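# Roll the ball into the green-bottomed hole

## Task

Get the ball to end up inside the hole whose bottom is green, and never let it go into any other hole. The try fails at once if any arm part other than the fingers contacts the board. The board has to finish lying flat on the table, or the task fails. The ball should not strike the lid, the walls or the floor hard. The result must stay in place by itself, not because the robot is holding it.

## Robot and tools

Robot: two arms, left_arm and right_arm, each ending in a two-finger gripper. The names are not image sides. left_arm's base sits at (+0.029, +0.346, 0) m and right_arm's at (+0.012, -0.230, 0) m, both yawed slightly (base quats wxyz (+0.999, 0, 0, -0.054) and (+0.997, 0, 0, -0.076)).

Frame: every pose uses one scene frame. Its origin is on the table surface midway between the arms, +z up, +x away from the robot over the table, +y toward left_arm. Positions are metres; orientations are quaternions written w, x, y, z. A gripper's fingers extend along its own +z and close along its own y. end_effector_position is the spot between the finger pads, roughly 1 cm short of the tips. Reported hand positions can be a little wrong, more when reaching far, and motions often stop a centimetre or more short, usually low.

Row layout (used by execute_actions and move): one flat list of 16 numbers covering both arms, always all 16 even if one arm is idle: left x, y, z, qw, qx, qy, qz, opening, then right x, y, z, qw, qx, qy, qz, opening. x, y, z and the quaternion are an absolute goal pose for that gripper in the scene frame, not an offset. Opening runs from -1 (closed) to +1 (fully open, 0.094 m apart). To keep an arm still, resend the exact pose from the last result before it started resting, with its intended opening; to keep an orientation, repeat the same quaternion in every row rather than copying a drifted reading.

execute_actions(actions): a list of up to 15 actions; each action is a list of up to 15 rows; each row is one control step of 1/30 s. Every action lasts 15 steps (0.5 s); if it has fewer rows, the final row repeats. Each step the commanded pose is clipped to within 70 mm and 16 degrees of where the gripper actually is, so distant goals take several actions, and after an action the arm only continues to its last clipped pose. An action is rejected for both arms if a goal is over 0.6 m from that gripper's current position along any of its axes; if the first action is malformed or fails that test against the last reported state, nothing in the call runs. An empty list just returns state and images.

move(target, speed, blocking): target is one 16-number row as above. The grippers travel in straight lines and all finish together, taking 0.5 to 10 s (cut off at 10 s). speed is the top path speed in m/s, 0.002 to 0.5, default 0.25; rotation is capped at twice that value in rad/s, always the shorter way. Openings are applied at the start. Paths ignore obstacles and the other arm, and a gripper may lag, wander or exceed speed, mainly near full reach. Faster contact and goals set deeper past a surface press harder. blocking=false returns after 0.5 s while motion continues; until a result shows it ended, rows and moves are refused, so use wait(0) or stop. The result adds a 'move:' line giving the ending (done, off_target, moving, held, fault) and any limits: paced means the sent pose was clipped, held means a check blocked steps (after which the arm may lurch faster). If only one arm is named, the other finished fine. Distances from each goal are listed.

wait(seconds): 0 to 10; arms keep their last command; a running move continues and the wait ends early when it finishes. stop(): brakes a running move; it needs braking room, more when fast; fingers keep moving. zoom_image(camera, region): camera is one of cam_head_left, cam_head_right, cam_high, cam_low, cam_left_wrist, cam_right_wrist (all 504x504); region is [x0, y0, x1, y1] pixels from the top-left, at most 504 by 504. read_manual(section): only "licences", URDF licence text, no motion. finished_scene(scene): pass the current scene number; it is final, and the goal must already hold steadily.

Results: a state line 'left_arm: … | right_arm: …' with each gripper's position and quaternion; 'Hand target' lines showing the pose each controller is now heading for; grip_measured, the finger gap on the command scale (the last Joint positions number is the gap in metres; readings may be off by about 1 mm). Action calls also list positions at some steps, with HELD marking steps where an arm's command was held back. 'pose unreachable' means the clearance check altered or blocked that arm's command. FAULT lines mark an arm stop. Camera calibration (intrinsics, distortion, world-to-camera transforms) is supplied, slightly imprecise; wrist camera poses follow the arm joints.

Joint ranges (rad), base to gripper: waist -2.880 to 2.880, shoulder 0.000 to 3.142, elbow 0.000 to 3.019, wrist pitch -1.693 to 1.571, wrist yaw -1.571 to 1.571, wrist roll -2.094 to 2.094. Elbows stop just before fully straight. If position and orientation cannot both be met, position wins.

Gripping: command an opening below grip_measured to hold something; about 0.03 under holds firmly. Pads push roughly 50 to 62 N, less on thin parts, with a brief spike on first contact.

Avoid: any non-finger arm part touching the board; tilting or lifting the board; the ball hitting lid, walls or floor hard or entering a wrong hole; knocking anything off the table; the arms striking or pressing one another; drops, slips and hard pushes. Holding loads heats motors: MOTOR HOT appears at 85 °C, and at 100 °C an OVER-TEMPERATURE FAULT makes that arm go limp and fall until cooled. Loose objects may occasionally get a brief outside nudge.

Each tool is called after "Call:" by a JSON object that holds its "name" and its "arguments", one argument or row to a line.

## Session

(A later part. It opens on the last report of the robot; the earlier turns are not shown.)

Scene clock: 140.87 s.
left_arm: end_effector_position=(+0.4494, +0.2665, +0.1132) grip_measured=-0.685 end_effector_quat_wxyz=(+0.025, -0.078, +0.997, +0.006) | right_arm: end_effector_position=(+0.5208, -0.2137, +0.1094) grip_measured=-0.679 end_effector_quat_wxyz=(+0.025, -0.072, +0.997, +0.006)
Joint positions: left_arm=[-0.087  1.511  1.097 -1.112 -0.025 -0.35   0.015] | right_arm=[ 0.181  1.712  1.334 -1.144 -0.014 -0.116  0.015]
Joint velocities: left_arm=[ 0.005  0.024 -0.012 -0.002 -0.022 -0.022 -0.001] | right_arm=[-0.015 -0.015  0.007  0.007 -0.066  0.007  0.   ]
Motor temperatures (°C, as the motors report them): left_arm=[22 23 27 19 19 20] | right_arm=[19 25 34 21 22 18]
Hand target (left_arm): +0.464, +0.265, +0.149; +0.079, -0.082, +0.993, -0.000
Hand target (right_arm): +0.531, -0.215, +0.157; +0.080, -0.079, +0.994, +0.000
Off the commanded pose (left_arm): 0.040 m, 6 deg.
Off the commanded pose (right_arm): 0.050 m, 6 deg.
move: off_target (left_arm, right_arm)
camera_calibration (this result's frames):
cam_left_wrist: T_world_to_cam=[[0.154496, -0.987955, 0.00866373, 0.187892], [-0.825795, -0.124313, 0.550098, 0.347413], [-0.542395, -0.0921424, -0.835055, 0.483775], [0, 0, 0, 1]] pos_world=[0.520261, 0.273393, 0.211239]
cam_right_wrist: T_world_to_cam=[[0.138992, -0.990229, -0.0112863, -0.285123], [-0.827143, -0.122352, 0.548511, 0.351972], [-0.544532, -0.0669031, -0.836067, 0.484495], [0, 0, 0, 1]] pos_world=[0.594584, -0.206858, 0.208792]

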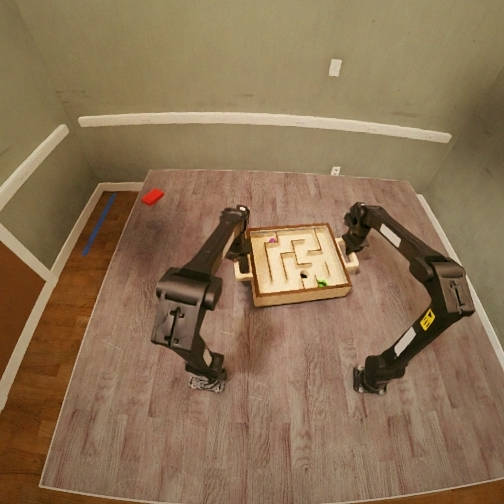

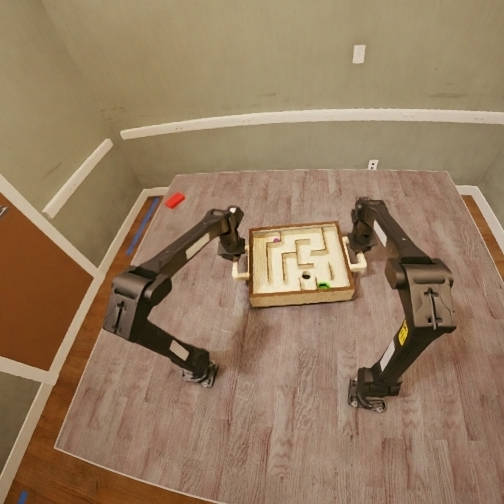

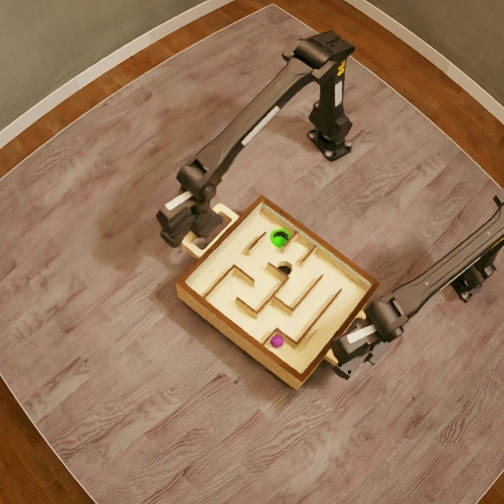

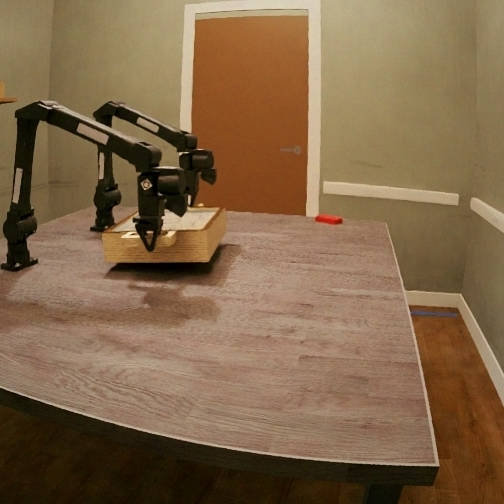

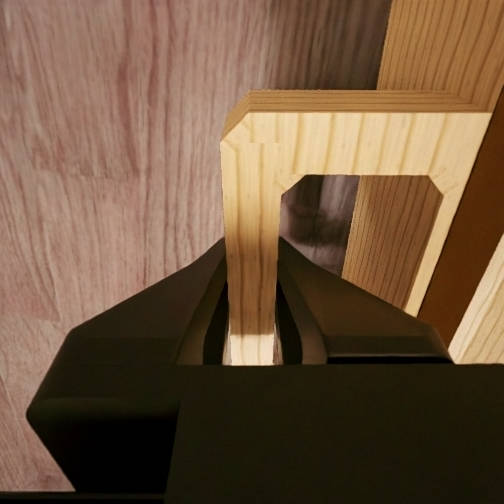

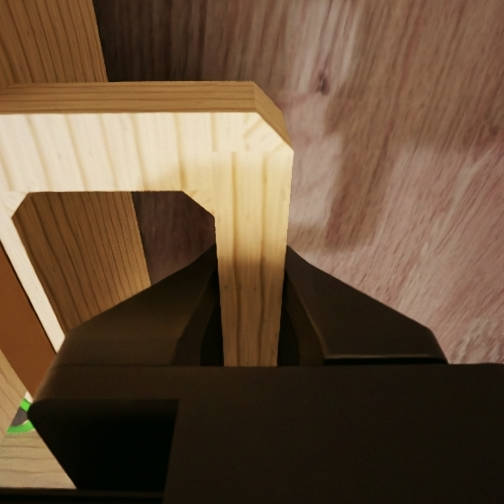

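Call:
{"name": "move", "arguments": {
  "target": [0.455,0.266,0.120,0.08,-0.082,0.993,0,-0.8,0.525,-0.214,0.172,0.08,-0.078,0.993,0,-0.8],
  "speed": 0.02
}}

Call:
{"name": "wait", "arguments": {
  "seconds": 2
}}

Scene clock: 147.67 s.
left_arm: end_effector_position=(+0.4389, +0.2651, +0.0923) grip_measured=-0.685 end_effector_quat_wxyz=(+0.031, -0.077, +0.997, -0.003) | right_arm: end_effector_position=(+0.5090, -0.2153, +0.1087) grip_measured=-0.678 end_effector_quat_wxyz=(+0.020, -0.072, +0.997, +0.001)
Joint positions: left_arm=[-0.089  1.501  1.024 -1.032 -0.012 -0.351  0.015] | right_arm=[ 0.182  1.689  1.302 -1.144 -0.003 -0.114  0.015]
Joint velocities: left_arm=[-0.015  0.005 -0.007  0.002 -0.022  0.037 -0.001] | right_arm=[ 0.005 -0.005  0.002  0.002 -0.066  0.022  0.001]
Motor temperatures (°C, as the motors report them): left_arm=[22 23 27 19 19 20] | right_arm=[19 25 33 21 22 18]
Hand target (left_arm): +0.454, +0.266, +0.120; +0.080, -0.082, +0.993, -0.001
Hand target (right_arm): +0.521, -0.214, +0.170; +0.080, -0.079, +0.994, -0.000
Off the commanded pose (left_arm): 0.032 m, 6 deg.
Off the commanded pose (right_arm): 0.065 m, 7 deg.
move: off_target (left_arm, right_arm)
camera_calibration (this result's frames):
cam_left_wrist: T_world_to_cam=[[0.151678, -0.988068, 0.0267576, 0.187965], [-0.833908, -0.113386, 0.540131, 0.351695], [-0.530652, -0.104239, -0.841155, 0.459103], [0, 0, 0, 1]] pos_world=[0.508395, 0.273456, 0.191186]
cam_right_wrist: T_world_to_cam=[[0.138106, -0.990415, -0.00208461, -0.285608], [-0.822557, -0.115871, 0.556754, 0.340555], [-0.551659, -0.0751761, -0.830675, 0.47864], [0, 0, 0, 1]] pos_world=[0.583616, -0.207428, 0.207394]

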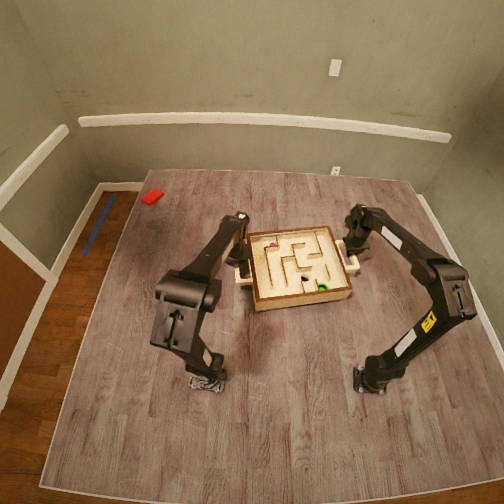

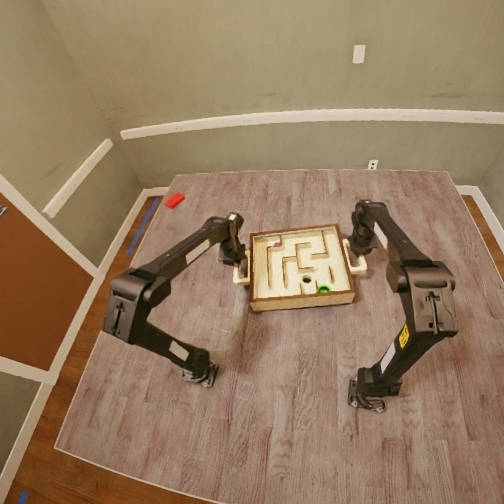

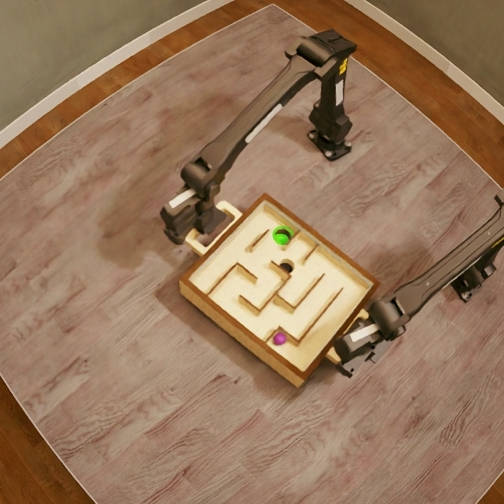

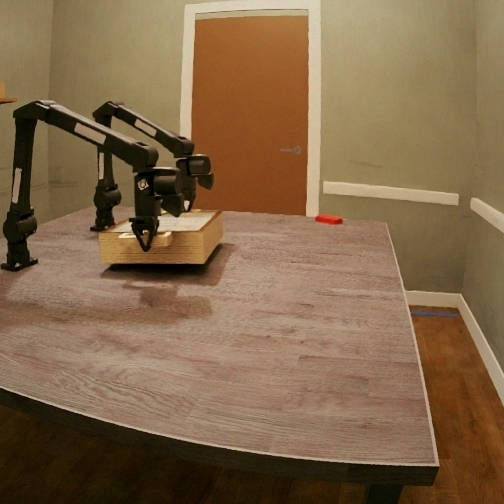

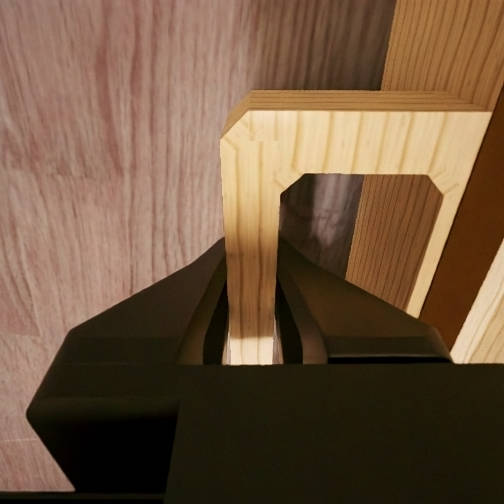

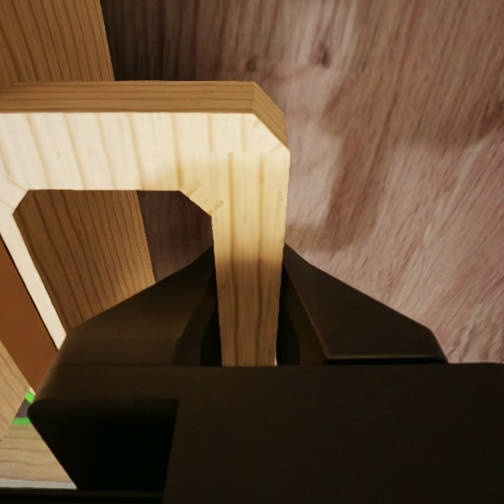

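Scene clock: 149.67 s.
left_arm: end_effector_position=(+0.4389, +0.2651, +0.0923) grip_measured=-0.685 end_effector_quat_wxyz=(+0.031, -0.077, +0.997, -0.003) | right_arm: end_effector_position=(+0.5090, -0.2153, +0.1087) grip_measured=-0.678 end_effector_quat_wxyz=(+0.020, -0.072, +0.997, +0.001)
Joint positions: left_arm=[-0.089  1.501  1.024 -1.032 -0.012 -0.351  0.015] | right_arm=[ 0.182  1.689  1.302 -1.144 -0.003 -0.114  0.015]
Joint velocities: left_arm=[-0.005 -0.024 -0.002  0.012  0.051 -0.022  0.   ] | right_arm=[ 0.015 -0.015 -0.002  0.002  0.037  0.007 -0.001]
Motor temperatures (°C, as the motors report them): left_arm=[22 23 27 19 19 20] | right_arm=[19 25 34 21 22 18]
Hand target (left_arm): +0.454, +0.266, +0.120; +0.080, -0.082, +0.993, -0.001
Hand target (right_arm): +0.521, -0.214, +0.170; +0.080, -0.079, +0.994, -0.000
Off the commanded pose (left_arm): 0.032 m, 6 deg.
Off the commanded pose (right_arm): 0.065 m, 7 deg.
wait: 2.00 s; at rest by 0.17 s
camera_calibration (this result's frames):
cam_left_wrist: T_world_to_cam=[[0.151678, -0.988068, 0.0267576, 0.187965], [-0.833908, -0.113386, 0.540131, 0.351695], [-0.530652, -0.104239, -0.841155, 0.459103], [0, 0, 0, 1]] pos_world=[0.508395, 0.273456, 0.191186]
cam_right_wrist: T_world_to_cam=[[0.138106, -0.990415, -0.00208461, -0.285608], [-0.822557, -0.115871, 0.556754, 0.340555], [-0.551659, -0.0751761, -0.830675, 0.47864], [0, 0, 0, 1]] pos_world=[0.583616, -0.207428, 0.207394]

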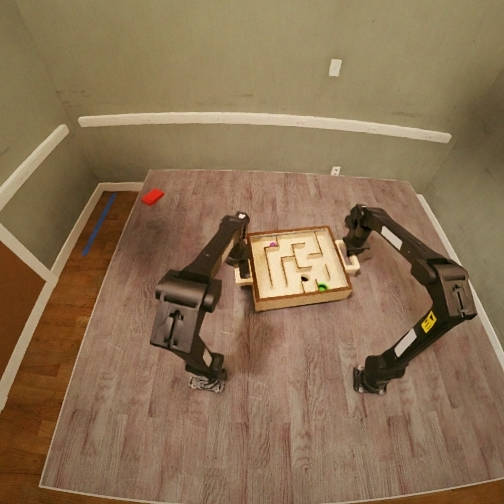

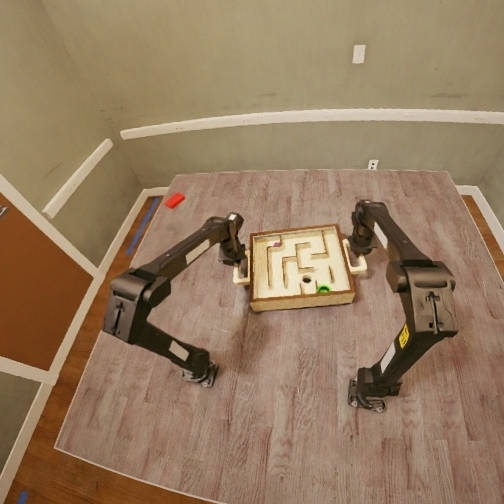

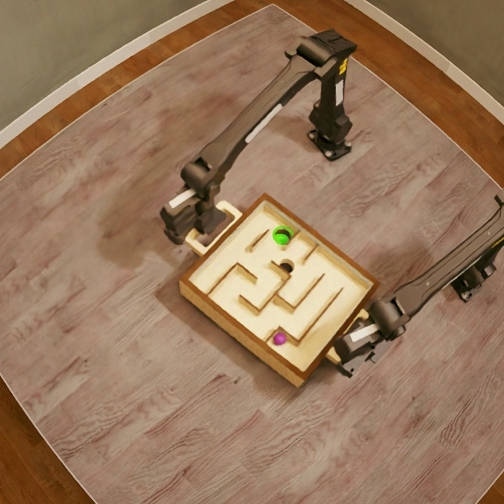

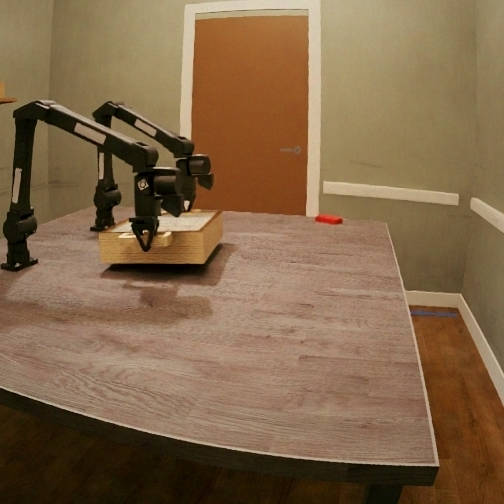

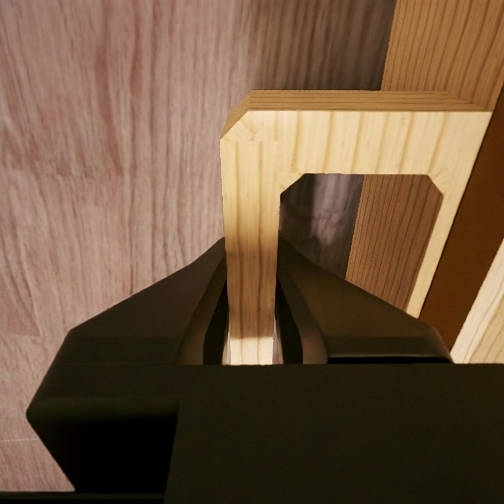

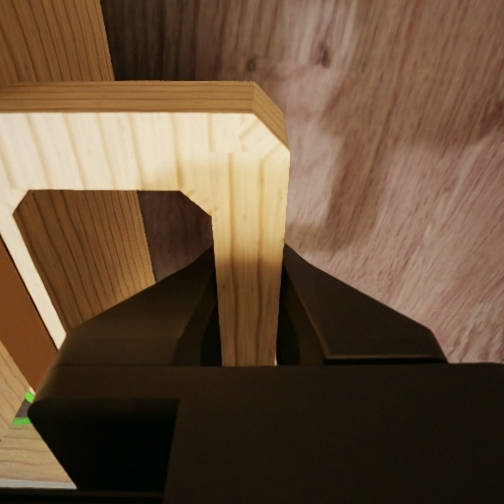

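Call:
{"name": "move", "arguments": {
  "target": [0.445,0.266,0.135,0.08,-0.082,0.993,0,-0.8,0.508,-0.214,0.176,0.10,-0.078,0.992,0,-0.8],
  "speed": 0.02
}}

Scene clock: 156.37 s.
left_arm: end_effector_position=(+0.4288, +0.2651, +0.1003) grip_measured=-0.685 end_effector_quat_wxyz=(+0.039, -0.073, +0.997, -0.005) | right_arm: end_effector_position=(+0.4941, -0.2157, +0.1203) grip_measured=-0.678 end_effector_quat_wxyz=(+0.036, -0.067, +0.997, +0.000)
Joint positions: left_arm=[-0.095  1.456  0.997 -1.034 -0.013 -0.349  0.015] | right_arm=[ 0.182  1.623  1.249 -1.125 -0.003 -0.105  0.015]
Joint velocities: left_arm=[ 0.005 -0.005 -0.002 -0.012 -0.051 -0.007  0.   ] | right_arm=[-0.005 -0.005  0.002 -0.012 -0.007 -0.007 -0.001]
Motor temperatures (°C, as the motors report them): left_arm=[22 23 27 19 19 20] | right_arm=[19 25 34 21 22 18]
Hand target (left_arm): +0.445, +0.266, +0.134; +0.080, -0.082, +0.993, -0.001
Hand target (right_arm): +0.505, -0.214, +0.175; +0.100, -0.079, +0.992, -0.000
Off the commanded pose (left_arm): 0.038 m, 5 deg.
Off the commanded pose (right_arm): 0.057 m, 7 deg.
move: off_target (left_arm, right_arm)
camera_calibration (this result's frames):
cam_left_wrist: T_world_to_cam=[[0.144473, -0.989006, 0.0315441, 0.192092], [-0.843314, -0.106389, 0.526785, 0.342441], [-0.517638, -0.102708, -0.849413, 0.455275], [0, 0, 0, 1]] pos_world=[0.496701, 0.273173, 0.200264]
cam_right_wrist: T_world_to_cam=[[0.12869, -0.991685, 0.000655921, -0.279924], [-0.840802, -0.10876, 0.530304, 0.335512], [-0.525823, -0.0687965, -0.847807, 0.470713], [0, 0, 0, 1]] pos_world=[0.565635, -0.208723, 0.221334]

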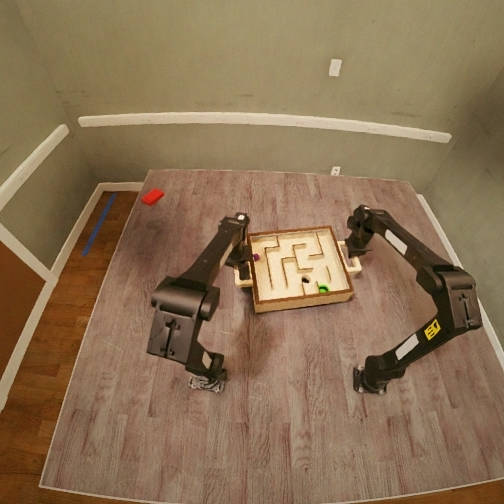

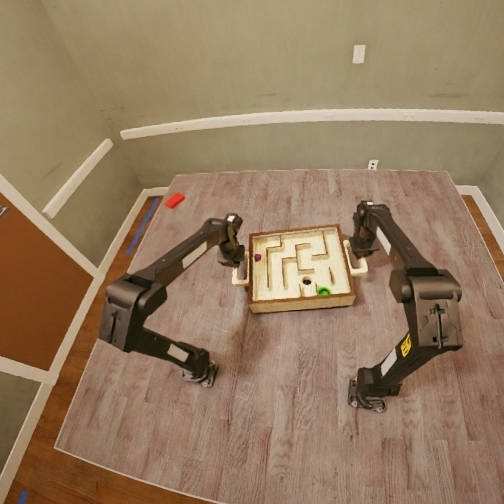

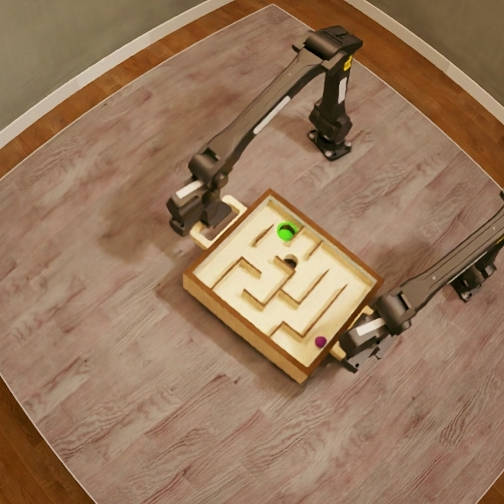

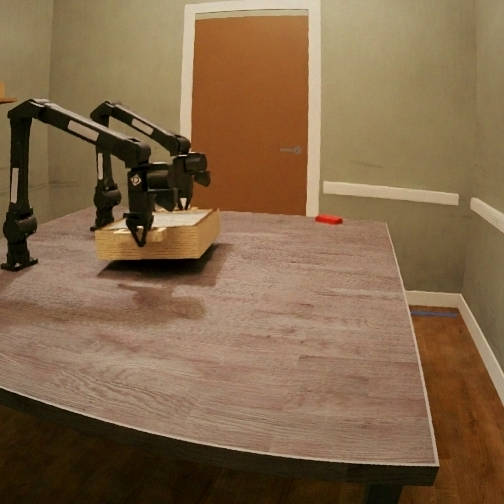

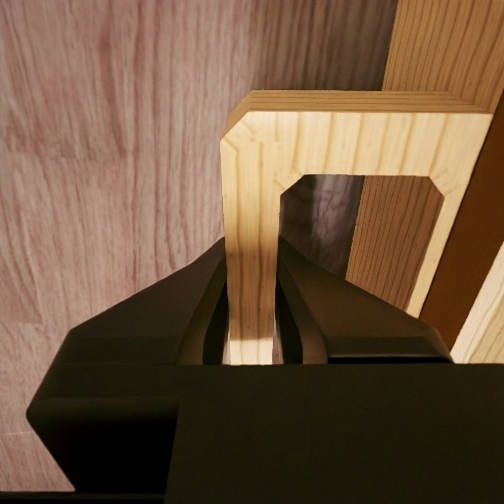

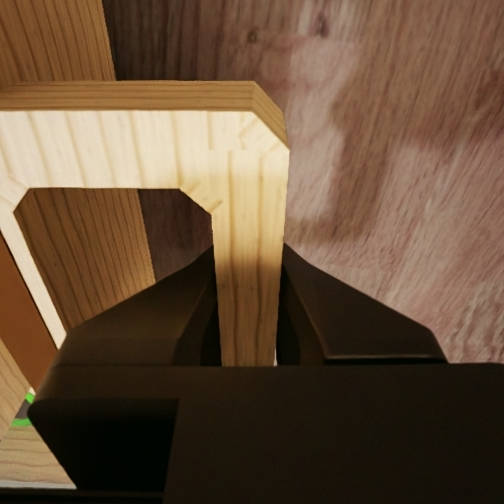

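Call:
{"name": "wait", "arguments": {
  "seconds": 2
}}

Scene clock: 160.90 s.
left_arm: end_effector_position=(+0.4288, +0.2651, +0.1003) grip_measured=-0.685 end_effector_quat_wxyz=(+0.039, -0.073, +0.997, -0.005) | right_arm: end_effector_position=(+0.4941, -0.2157, +0.1203) grip_measured=-0.678 end_effector_quat_wxyz=(+0.036, -0.067, +0.997, +0.000)
Joint positions: left_arm=[-0.095  1.456  0.997 -1.034 -0.013 -0.349  0.015] | right_arm=[ 0.182  1.623  1.249 -1.125 -0.003 -0.105  0.015]
Joint velocities: left_arm=[ 0.005  0.005 -0.007 -0.017 -0.022 -0.022  0.001] | right_arm=[-0.005  0.005 -0.012  0.017 -0.022 -0.037  0.   ]
Motor temperatures (°C, as the motors report them): left_arm=[22 23 27 19 19 20] | right_arm=[19 25 34 21 22 18]
Hand target (left_arm): +0.445, +0.266, +0.134; +0.080, -0.082, +0.993, -0.001
Hand target (right_arm): +0.505, -0.214, +0.175; +0.100, -0.079, +0.992, -0.000
Off the commanded pose (left_arm): 0.038 m, 5 deg.
Off the commanded pose (right_arm): 0.057 m, 7 deg.
wait: 2.00 s; at rest from the start
camera_calibration (this result's frames):
cam_left_wrist: T_world_to_cam=[[0.144473, -0.989006, 0.0315441, 0.192092], [-0.843314, -0.106389, 0.526785, 0.342441], [-0.517638, -0.102708, -0.849413, 0.455275], [0, 0, 0, 1]] pos_world=[0.496701, 0.273173, 0.200264]
cam_right_wrist: T_world_to_cam=[[0.12869, -0.991685, 0.000655921, -0.279924], [-0.840802, -0.10876, 0.530304, 0.335512], [-0.525823, -0.0687965, -0.847807, 0.470713], [0, 0, 0, 1]] pos_world=[0.565635, -0.208723, 0.221334]

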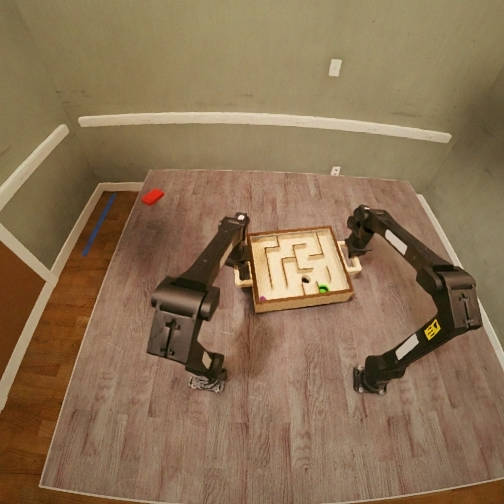

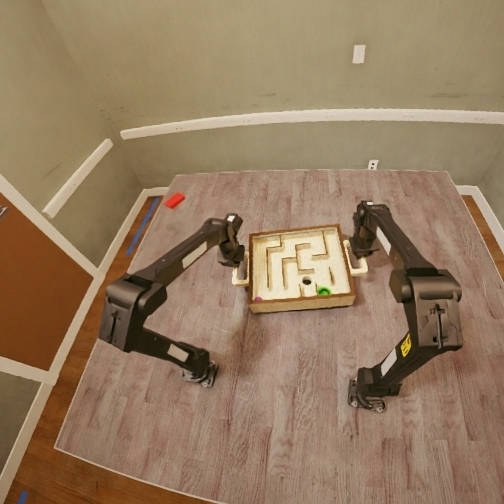

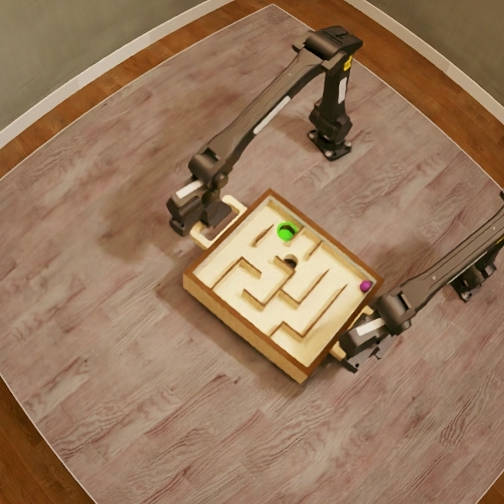

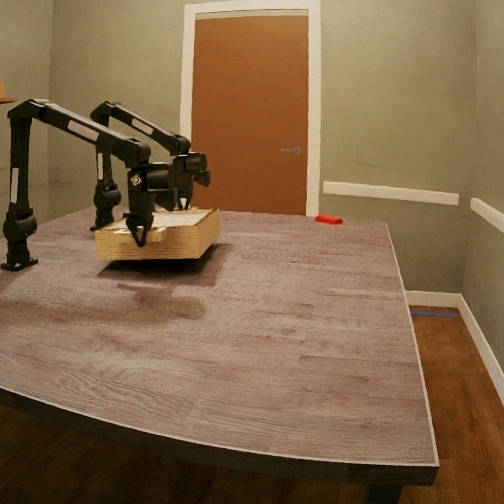

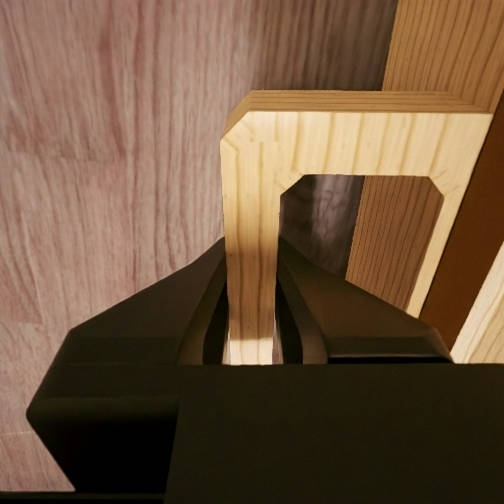

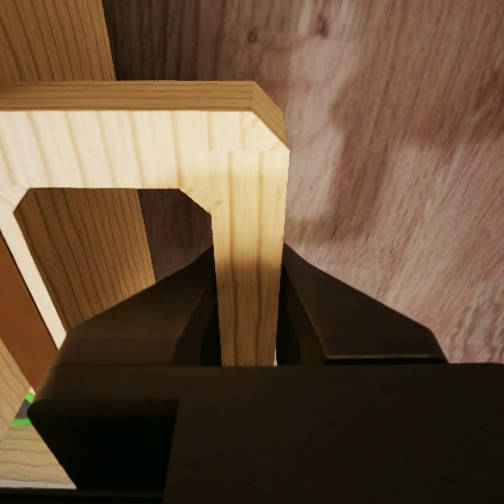

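Call:
{"name": "move", "arguments": {
  "target": [0.432,0.266,0.158,0.09,-0.078,0.993,0,-0.8,0.500,-0.214,0.165,0.09,-0.074,0.993,0,-0.8],
  "speed": 0.02
}}

Scene clock: 168.73 s.
left_arm: end_effector_position=(+0.4097, +0.2675, +0.1119) grip_measured=-0.685 end_effector_quat_wxyz=(+0.037, -0.077, +0.996, +0.003) | right_arm: end_effector_position=(+0.4820, -0.2126, +0.1158) grip_measured=-0.678 end_effector_quat_wxyz=(+0.029, -0.071, +0.997, +0.006)
Joint positions: left_arm=[-0.104  1.398  0.971 -1.074 -0.027 -0.367  0.015] | right_arm=[ 0.186  1.607  1.217 -1.124 -0.013 -0.108  0.015]
Joint velocities: left_arm=[ 0.005  0.005  0.007 -0.012 -0.022 -0.022  0.   ] | right_arm=[-0.015 -0.015 -0.017 -0.007 -0.066 -0.051 -0.001]
Motor temperatures (°C, as the motors report them): left_arm=[22 23 27 19 20 20] | right_arm=[19 25 33 21 22 18]
Hand target (left_arm): +0.431, +0.266, +0.157; +0.090, -0.078, +0.993, -0.000
Hand target (right_arm): +0.497, -0.214, +0.165; +0.090, -0.074, +0.993, -0.000
Off the commanded pose (left_arm): 0.051 m, 6 deg.
Off the commanded pose (right_arm): 0.052 m, 7 deg.
move: off_target (left_arm, right_arm)
camera_calibration (this result's frames):
cam_left_wrist: T_world_to_cam=[[0.152738, -0.988123, 0.0168666, 0.194954], [-0.83981, -0.120779, 0.529275, 0.322631], [-0.520952, -0.0950053, -0.848283, 0.454657], [0, 0, 0, 1]] pos_world=[0.478026, 0.2748, 0.211629]
cam_right_wrist: T_world_to_cam=[[0.136047, -0.990647, -0.010489, -0.277293], [-0.831819, -0.119973, 0.541925, 0.320063], [-0.538115, -0.0650023, -0.840361, 0.466607], [0, 0, 0, 1]] pos_world=[0.555048, -0.20597, 0.21576]

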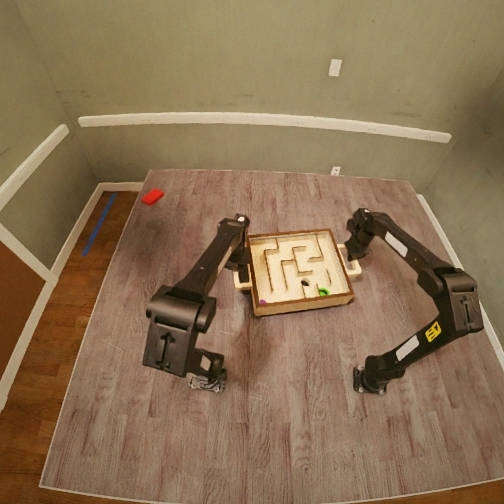

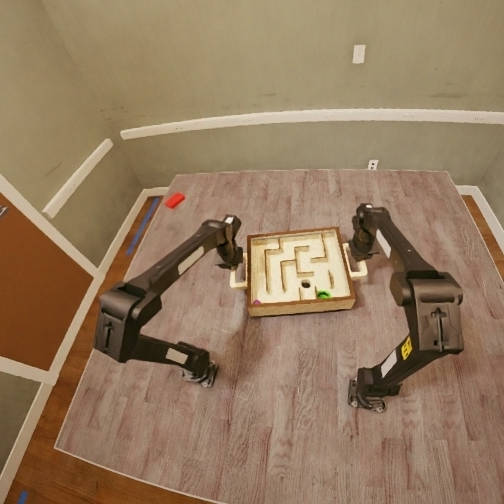

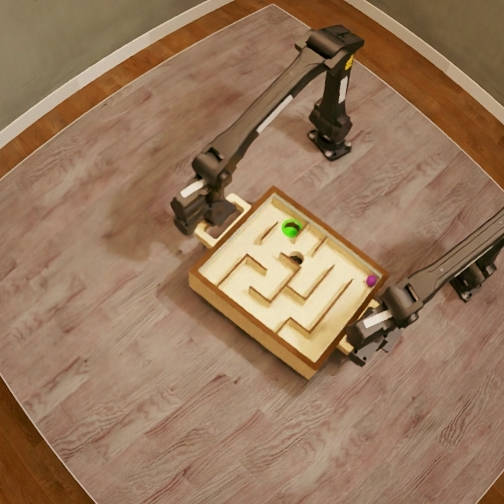

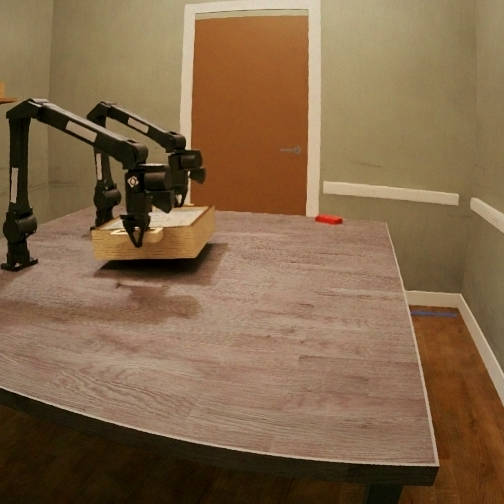

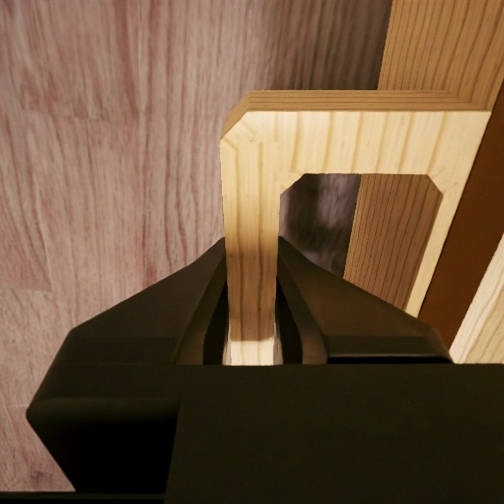

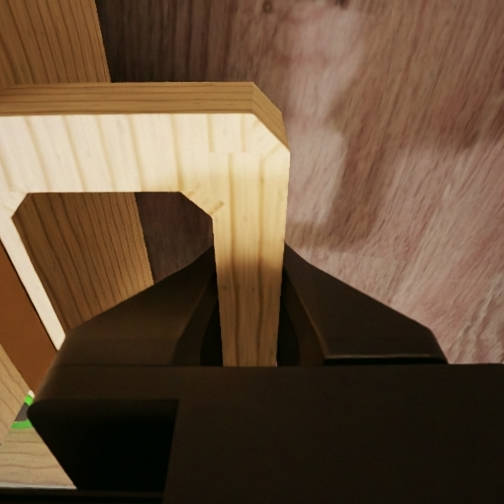

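Call:
{"name": "move", "arguments": {
  "target": [0.420,0.267,0.155,0.09,-0.078,0.993,0,-0.8,0.495,-0.213,0.140,0.085,-0.074,0.993,0,-0.8],
  "speed": 0.03
}}

Scene clock: 174.93 s.
left_arm: end_effector_position=(+0.3998, +0.2704, +0.1095) grip_measured=-0.685 end_effector_quat_wxyz=(+0.036, -0.082, +0.996, +0.009) | right_arm: end_effector_position=(+0.4785, -0.2082, +0.0998) grip_measured=-0.679 end_effector_quat_wxyz=(+0.030, -0.076, +0.997, +0.010)
Joint positions: left_arm=[-0.108  1.378  0.944 -1.074 -0.039 -0.379  0.015] | right_arm=[ 0.193  1.615  1.181 -1.078 -0.022 -0.111  0.015]
Joint velocities: left_arm=[-0.005 -0.015 -0.007 -0.007 -0.037  0.007 -0.001] | right_arm=[-0.015 -0.005  0.002 -0.017 -0.007 -0.051 -0.001]
Motor temperatures (°C, as the motors report them): left_arm=[22 23 28 19 20 20] | right_arm=[19 25 33 21 22 18]
Hand target (left_arm): +0.419, +0.267, +0.154; +0.090, -0.078, +0.993, +0.000
Hand target (right_arm): +0.493, -0.213, +0.140; +0.085, -0.075, +0.994, +0.000
Off the commanded pose (left_arm): 0.050 m, 6 deg.
Off the commanded pose (right_arm): 0.044 m, 6 deg.
move: off_target (left_arm, right_arm)
camera_calibration (this result's frames):
cam_left_wrist: T_world_to_cam=[[0.162232, -0.986746, 0.00373978, 0.196602], [-0.836764, -0.135563, 0.530518, 0.318576], [-0.522979, -0.0891962, -0.847666, 0.446994], [0, 0, 0, 1]] pos_world=[0.468446, 0.277053, 0.209156]
cam_right_wrist: T_world_to_cam=[[0.145979, -0.989115, -0.0184821, -0.276304], [-0.831242, -0.132766, 0.539823, 0.323591], [-0.536401, -0.0634397, -0.841575, 0.451206], [0, 0, 0, 1]] pos_world=[0.551345, -0.201711, 0.199935]

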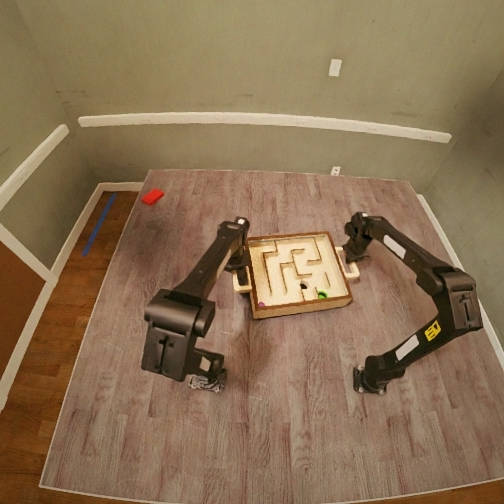

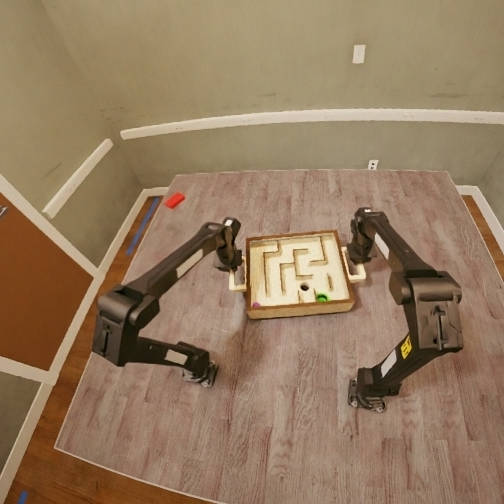

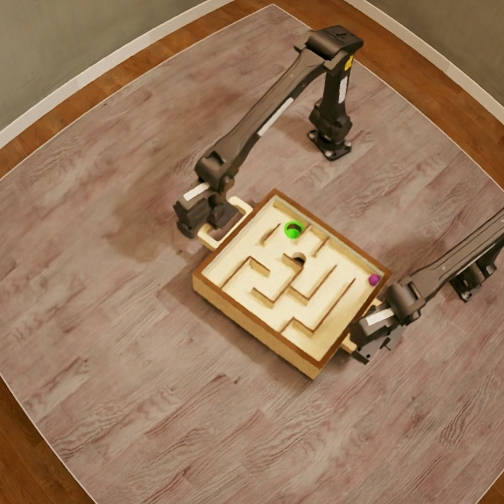

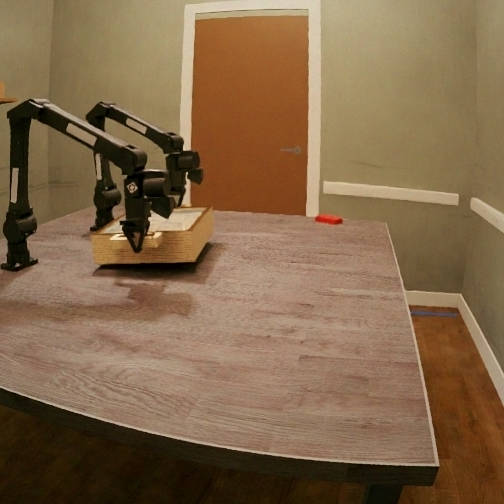

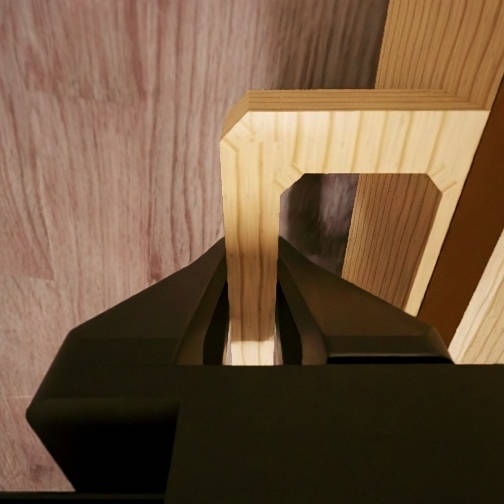

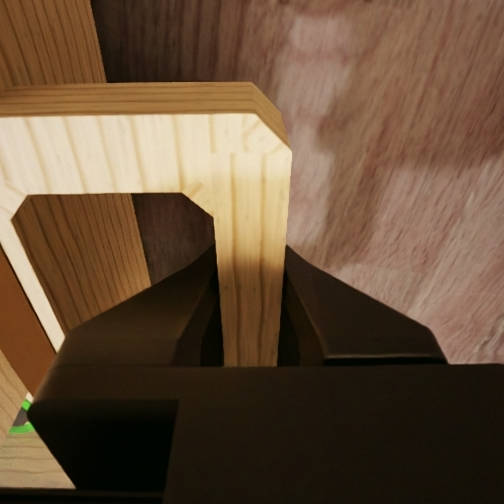

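Call:
{"name": "wait", "arguments": {
  "seconds": 0.5
}}

Scene clock: 176.87 s.
left_arm: end_effector_position=(+0.3998, +0.2704, +0.1095) grip_measured=-0.685 end_effector_quat_wxyz=(+0.036, -0.082, +0.996, +0.009) | right_arm: end_effector_position=(+0.4785, -0.2082, +0.0998) grip_measured=-0.679 end_effector_quat_wxyz=(+0.030, -0.076, +0.997, +0.010)
Joint positions: left_arm=[-0.108  1.378  0.944 -1.074 -0.039 -0.379  0.015] | right_arm=[ 0.193  1.615  1.181 -1.078 -0.022 -0.111  0.015]
Joint velocities: left_arm=[-0.005 -0.015 -0.007 -0.007  0.007 -0.066 -0.   ] | right_arm=[ 0.005 -0.005  0.002 -0.012  0.051 -0.022  0.   ]
Motor temperatures (°C, as the motors report them): left_arm=[22 23 28 19 19 20] | right_arm=[19 25 33 21 22 18]
Hand target (left_arm): +0.419, +0.267, +0.154; +0.090, -0.078, +0.993, +0.000
Hand target (right_arm): +0.493, -0.213, +0.140; +0.085, -0.074, +0.994, +0.000
Off the commanded pose (left_arm): 0.050 m, 6 deg.
Off the commanded pose (right_arm): 0.044 m, 6 deg.
wait: 0.50 s; at rest from the start
camera_calibration (this result's frames):
cam_left_wrist: T_world_to_cam=[[0.162232, -0.986746, 0.00373978, 0.196602], [-0.836764, -0.135563, 0.530518, 0.318576], [-0.522979, -0.0891962, -0.847666, 0.446994], [0, 0, 0, 1]] pos_world=[0.468446, 0.277053, 0.209156]
cam_right_wrist: T_world_to_cam=[[0.145979, -0.989115, -0.0184821, -0.276304], [-0.831242, -0.132766, 0.539823, 0.323591], [-0.536401, -0.0634397, -0.841575, 0.451206], [0, 0, 0, 1]] pos_world=[0.551345, -0.201711, 0.199935]

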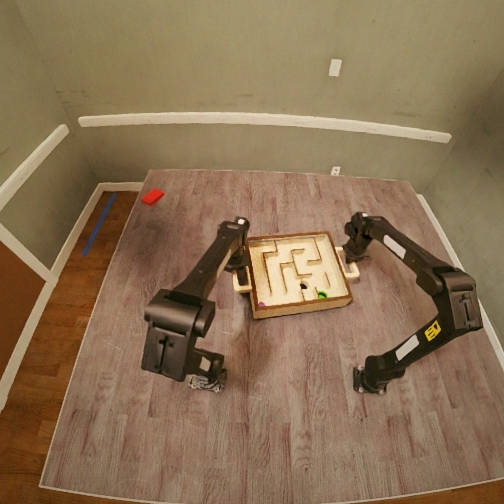

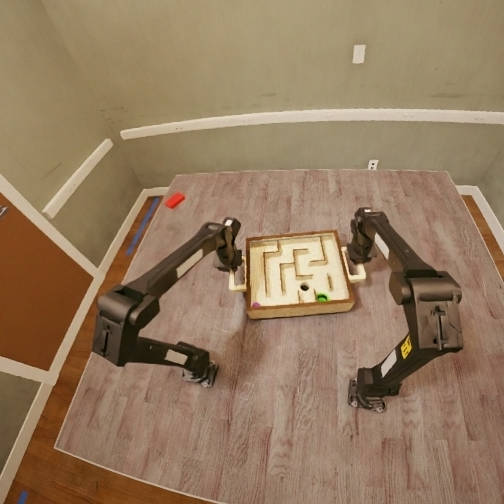

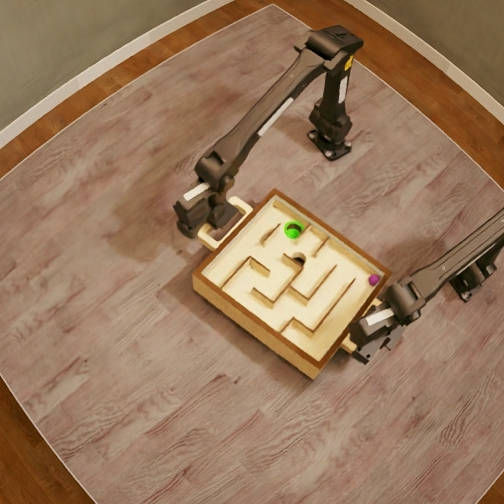

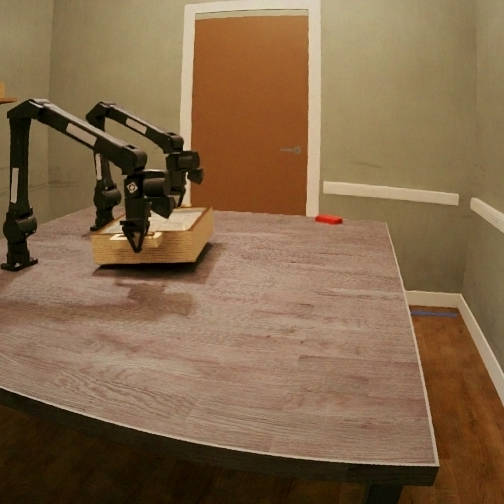

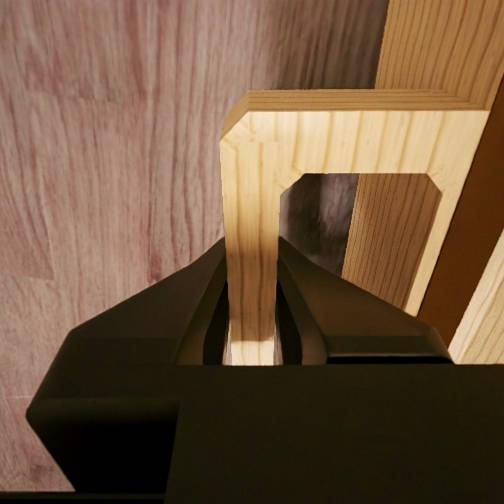

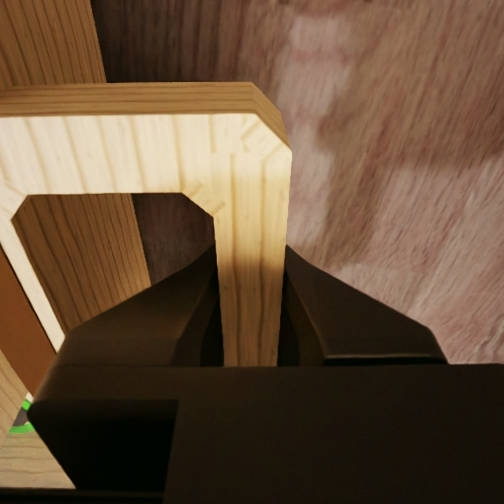

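Call:
{"name": "move", "arguments": {
  "target": [0.412,0.268,0.172,0.09,-0.078,0.993,0,-0.8,0.495,-0.210,0.140,0.085,-0.074,0.993,0,-0.8],
  "speed": 0.04
}}

Scene clock: 182.87 s.
left_arm: end_effector_position=(+0.3822, +0.2742, +0.1143) grip_measured=-0.685 end_effector_quat_wxyz=(+0.027, -0.087, +0.996, +0.015) | right_arm: end_effector_position=(+0.4674, -0.2030, +0.0960) grip_measured=-0.679 end_effector_quat_wxyz=(+0.023, -0.082, +0.996, +0.013)
Joint positions: left_arm=[-0.111  1.338  0.921 -1.112 -0.044 -0.393  0.015] | right_arm=[ 0.203  1.601  1.153 -1.078 -0.028 -0.112  0.015]
Joint velocities: left_arm=[-0.005 -0.005  0.002  0.012  0.037 -0.037 -0.001] | right_arm=[-0.015  0.005 -0.012  0.022  0.022 -0.037  0.002]
Motor temperatures (°C, as the motors report them): left_arm=[22 23 28 19 19 20] | right_arm=[19 25 33 21 22 18]
Hand target (left_arm): +0.409, +0.269, +0.170; +0.090, -0.078, +0.993, +0.000
Hand target (right_arm): +0.492, -0.210, +0.141; +0.085, -0.074, +0.994, +0.000
Off the commanded pose (left_arm): 0.065 m, 8 deg.
Off the commanded pose (right_arm): 0.052 m, 7 deg.
move: off_target (left_arm, right_arm)
camera_calibration (this result's frames):
cam_left_wrist: T_world_to_cam=[[0.173321, -0.984832, -0.00816258, 0.19977], [-0.824524, -0.149631, 0.545684, 0.29922], [-0.538628, -0.0878484, -0.837951, 0.446667], [0, 0, 0, 1]] pos_world=[0.452677, 0.280751, 0.212636]
cam_right_wrist: T_world_to_cam=[[0.15727, -0.987225, -0.025562, -0.27379], [-0.822005, -0.145208, 0.550656, 0.309239], [-0.547333, -0.0655895, -0.834341, 0.446414], [0, 0, 0, 1]] pos_world=[0.541592, -0.196108, 0.195178]

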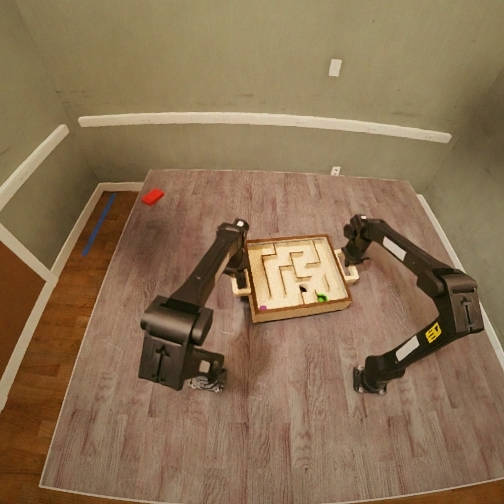

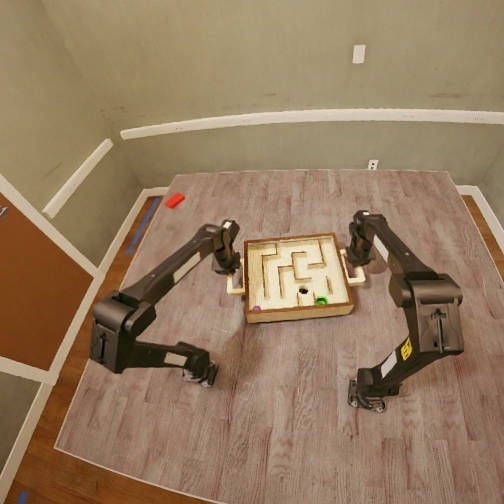

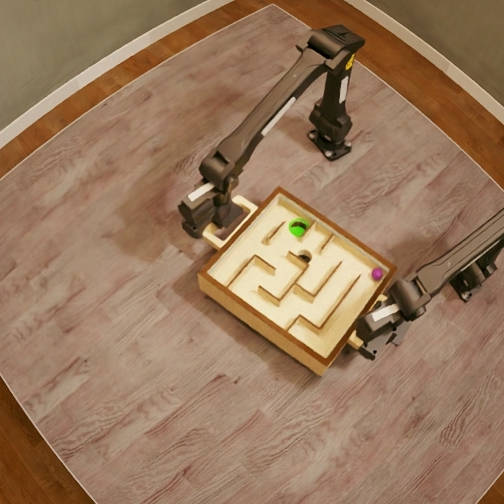

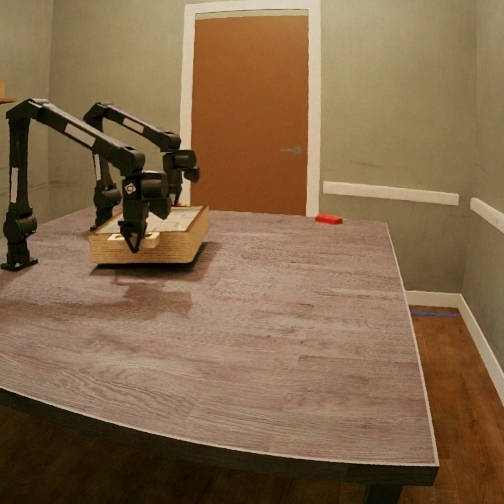

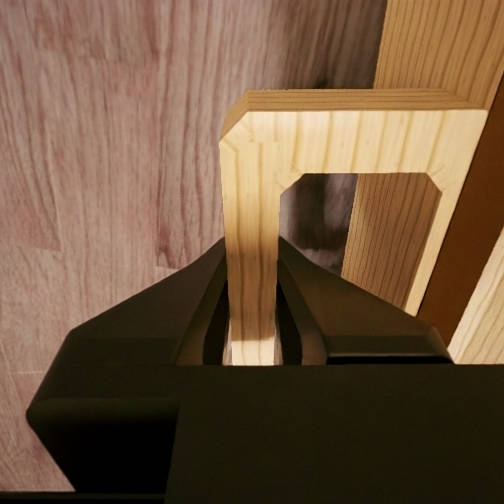

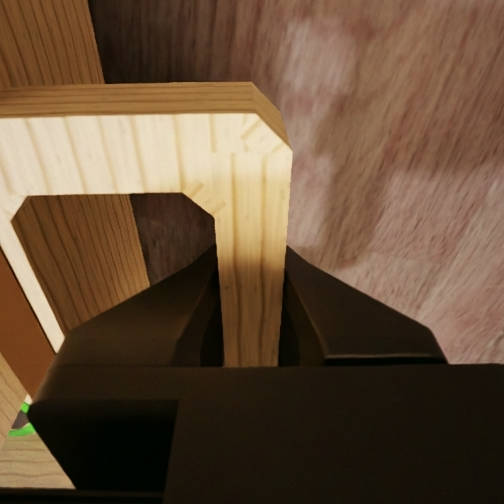

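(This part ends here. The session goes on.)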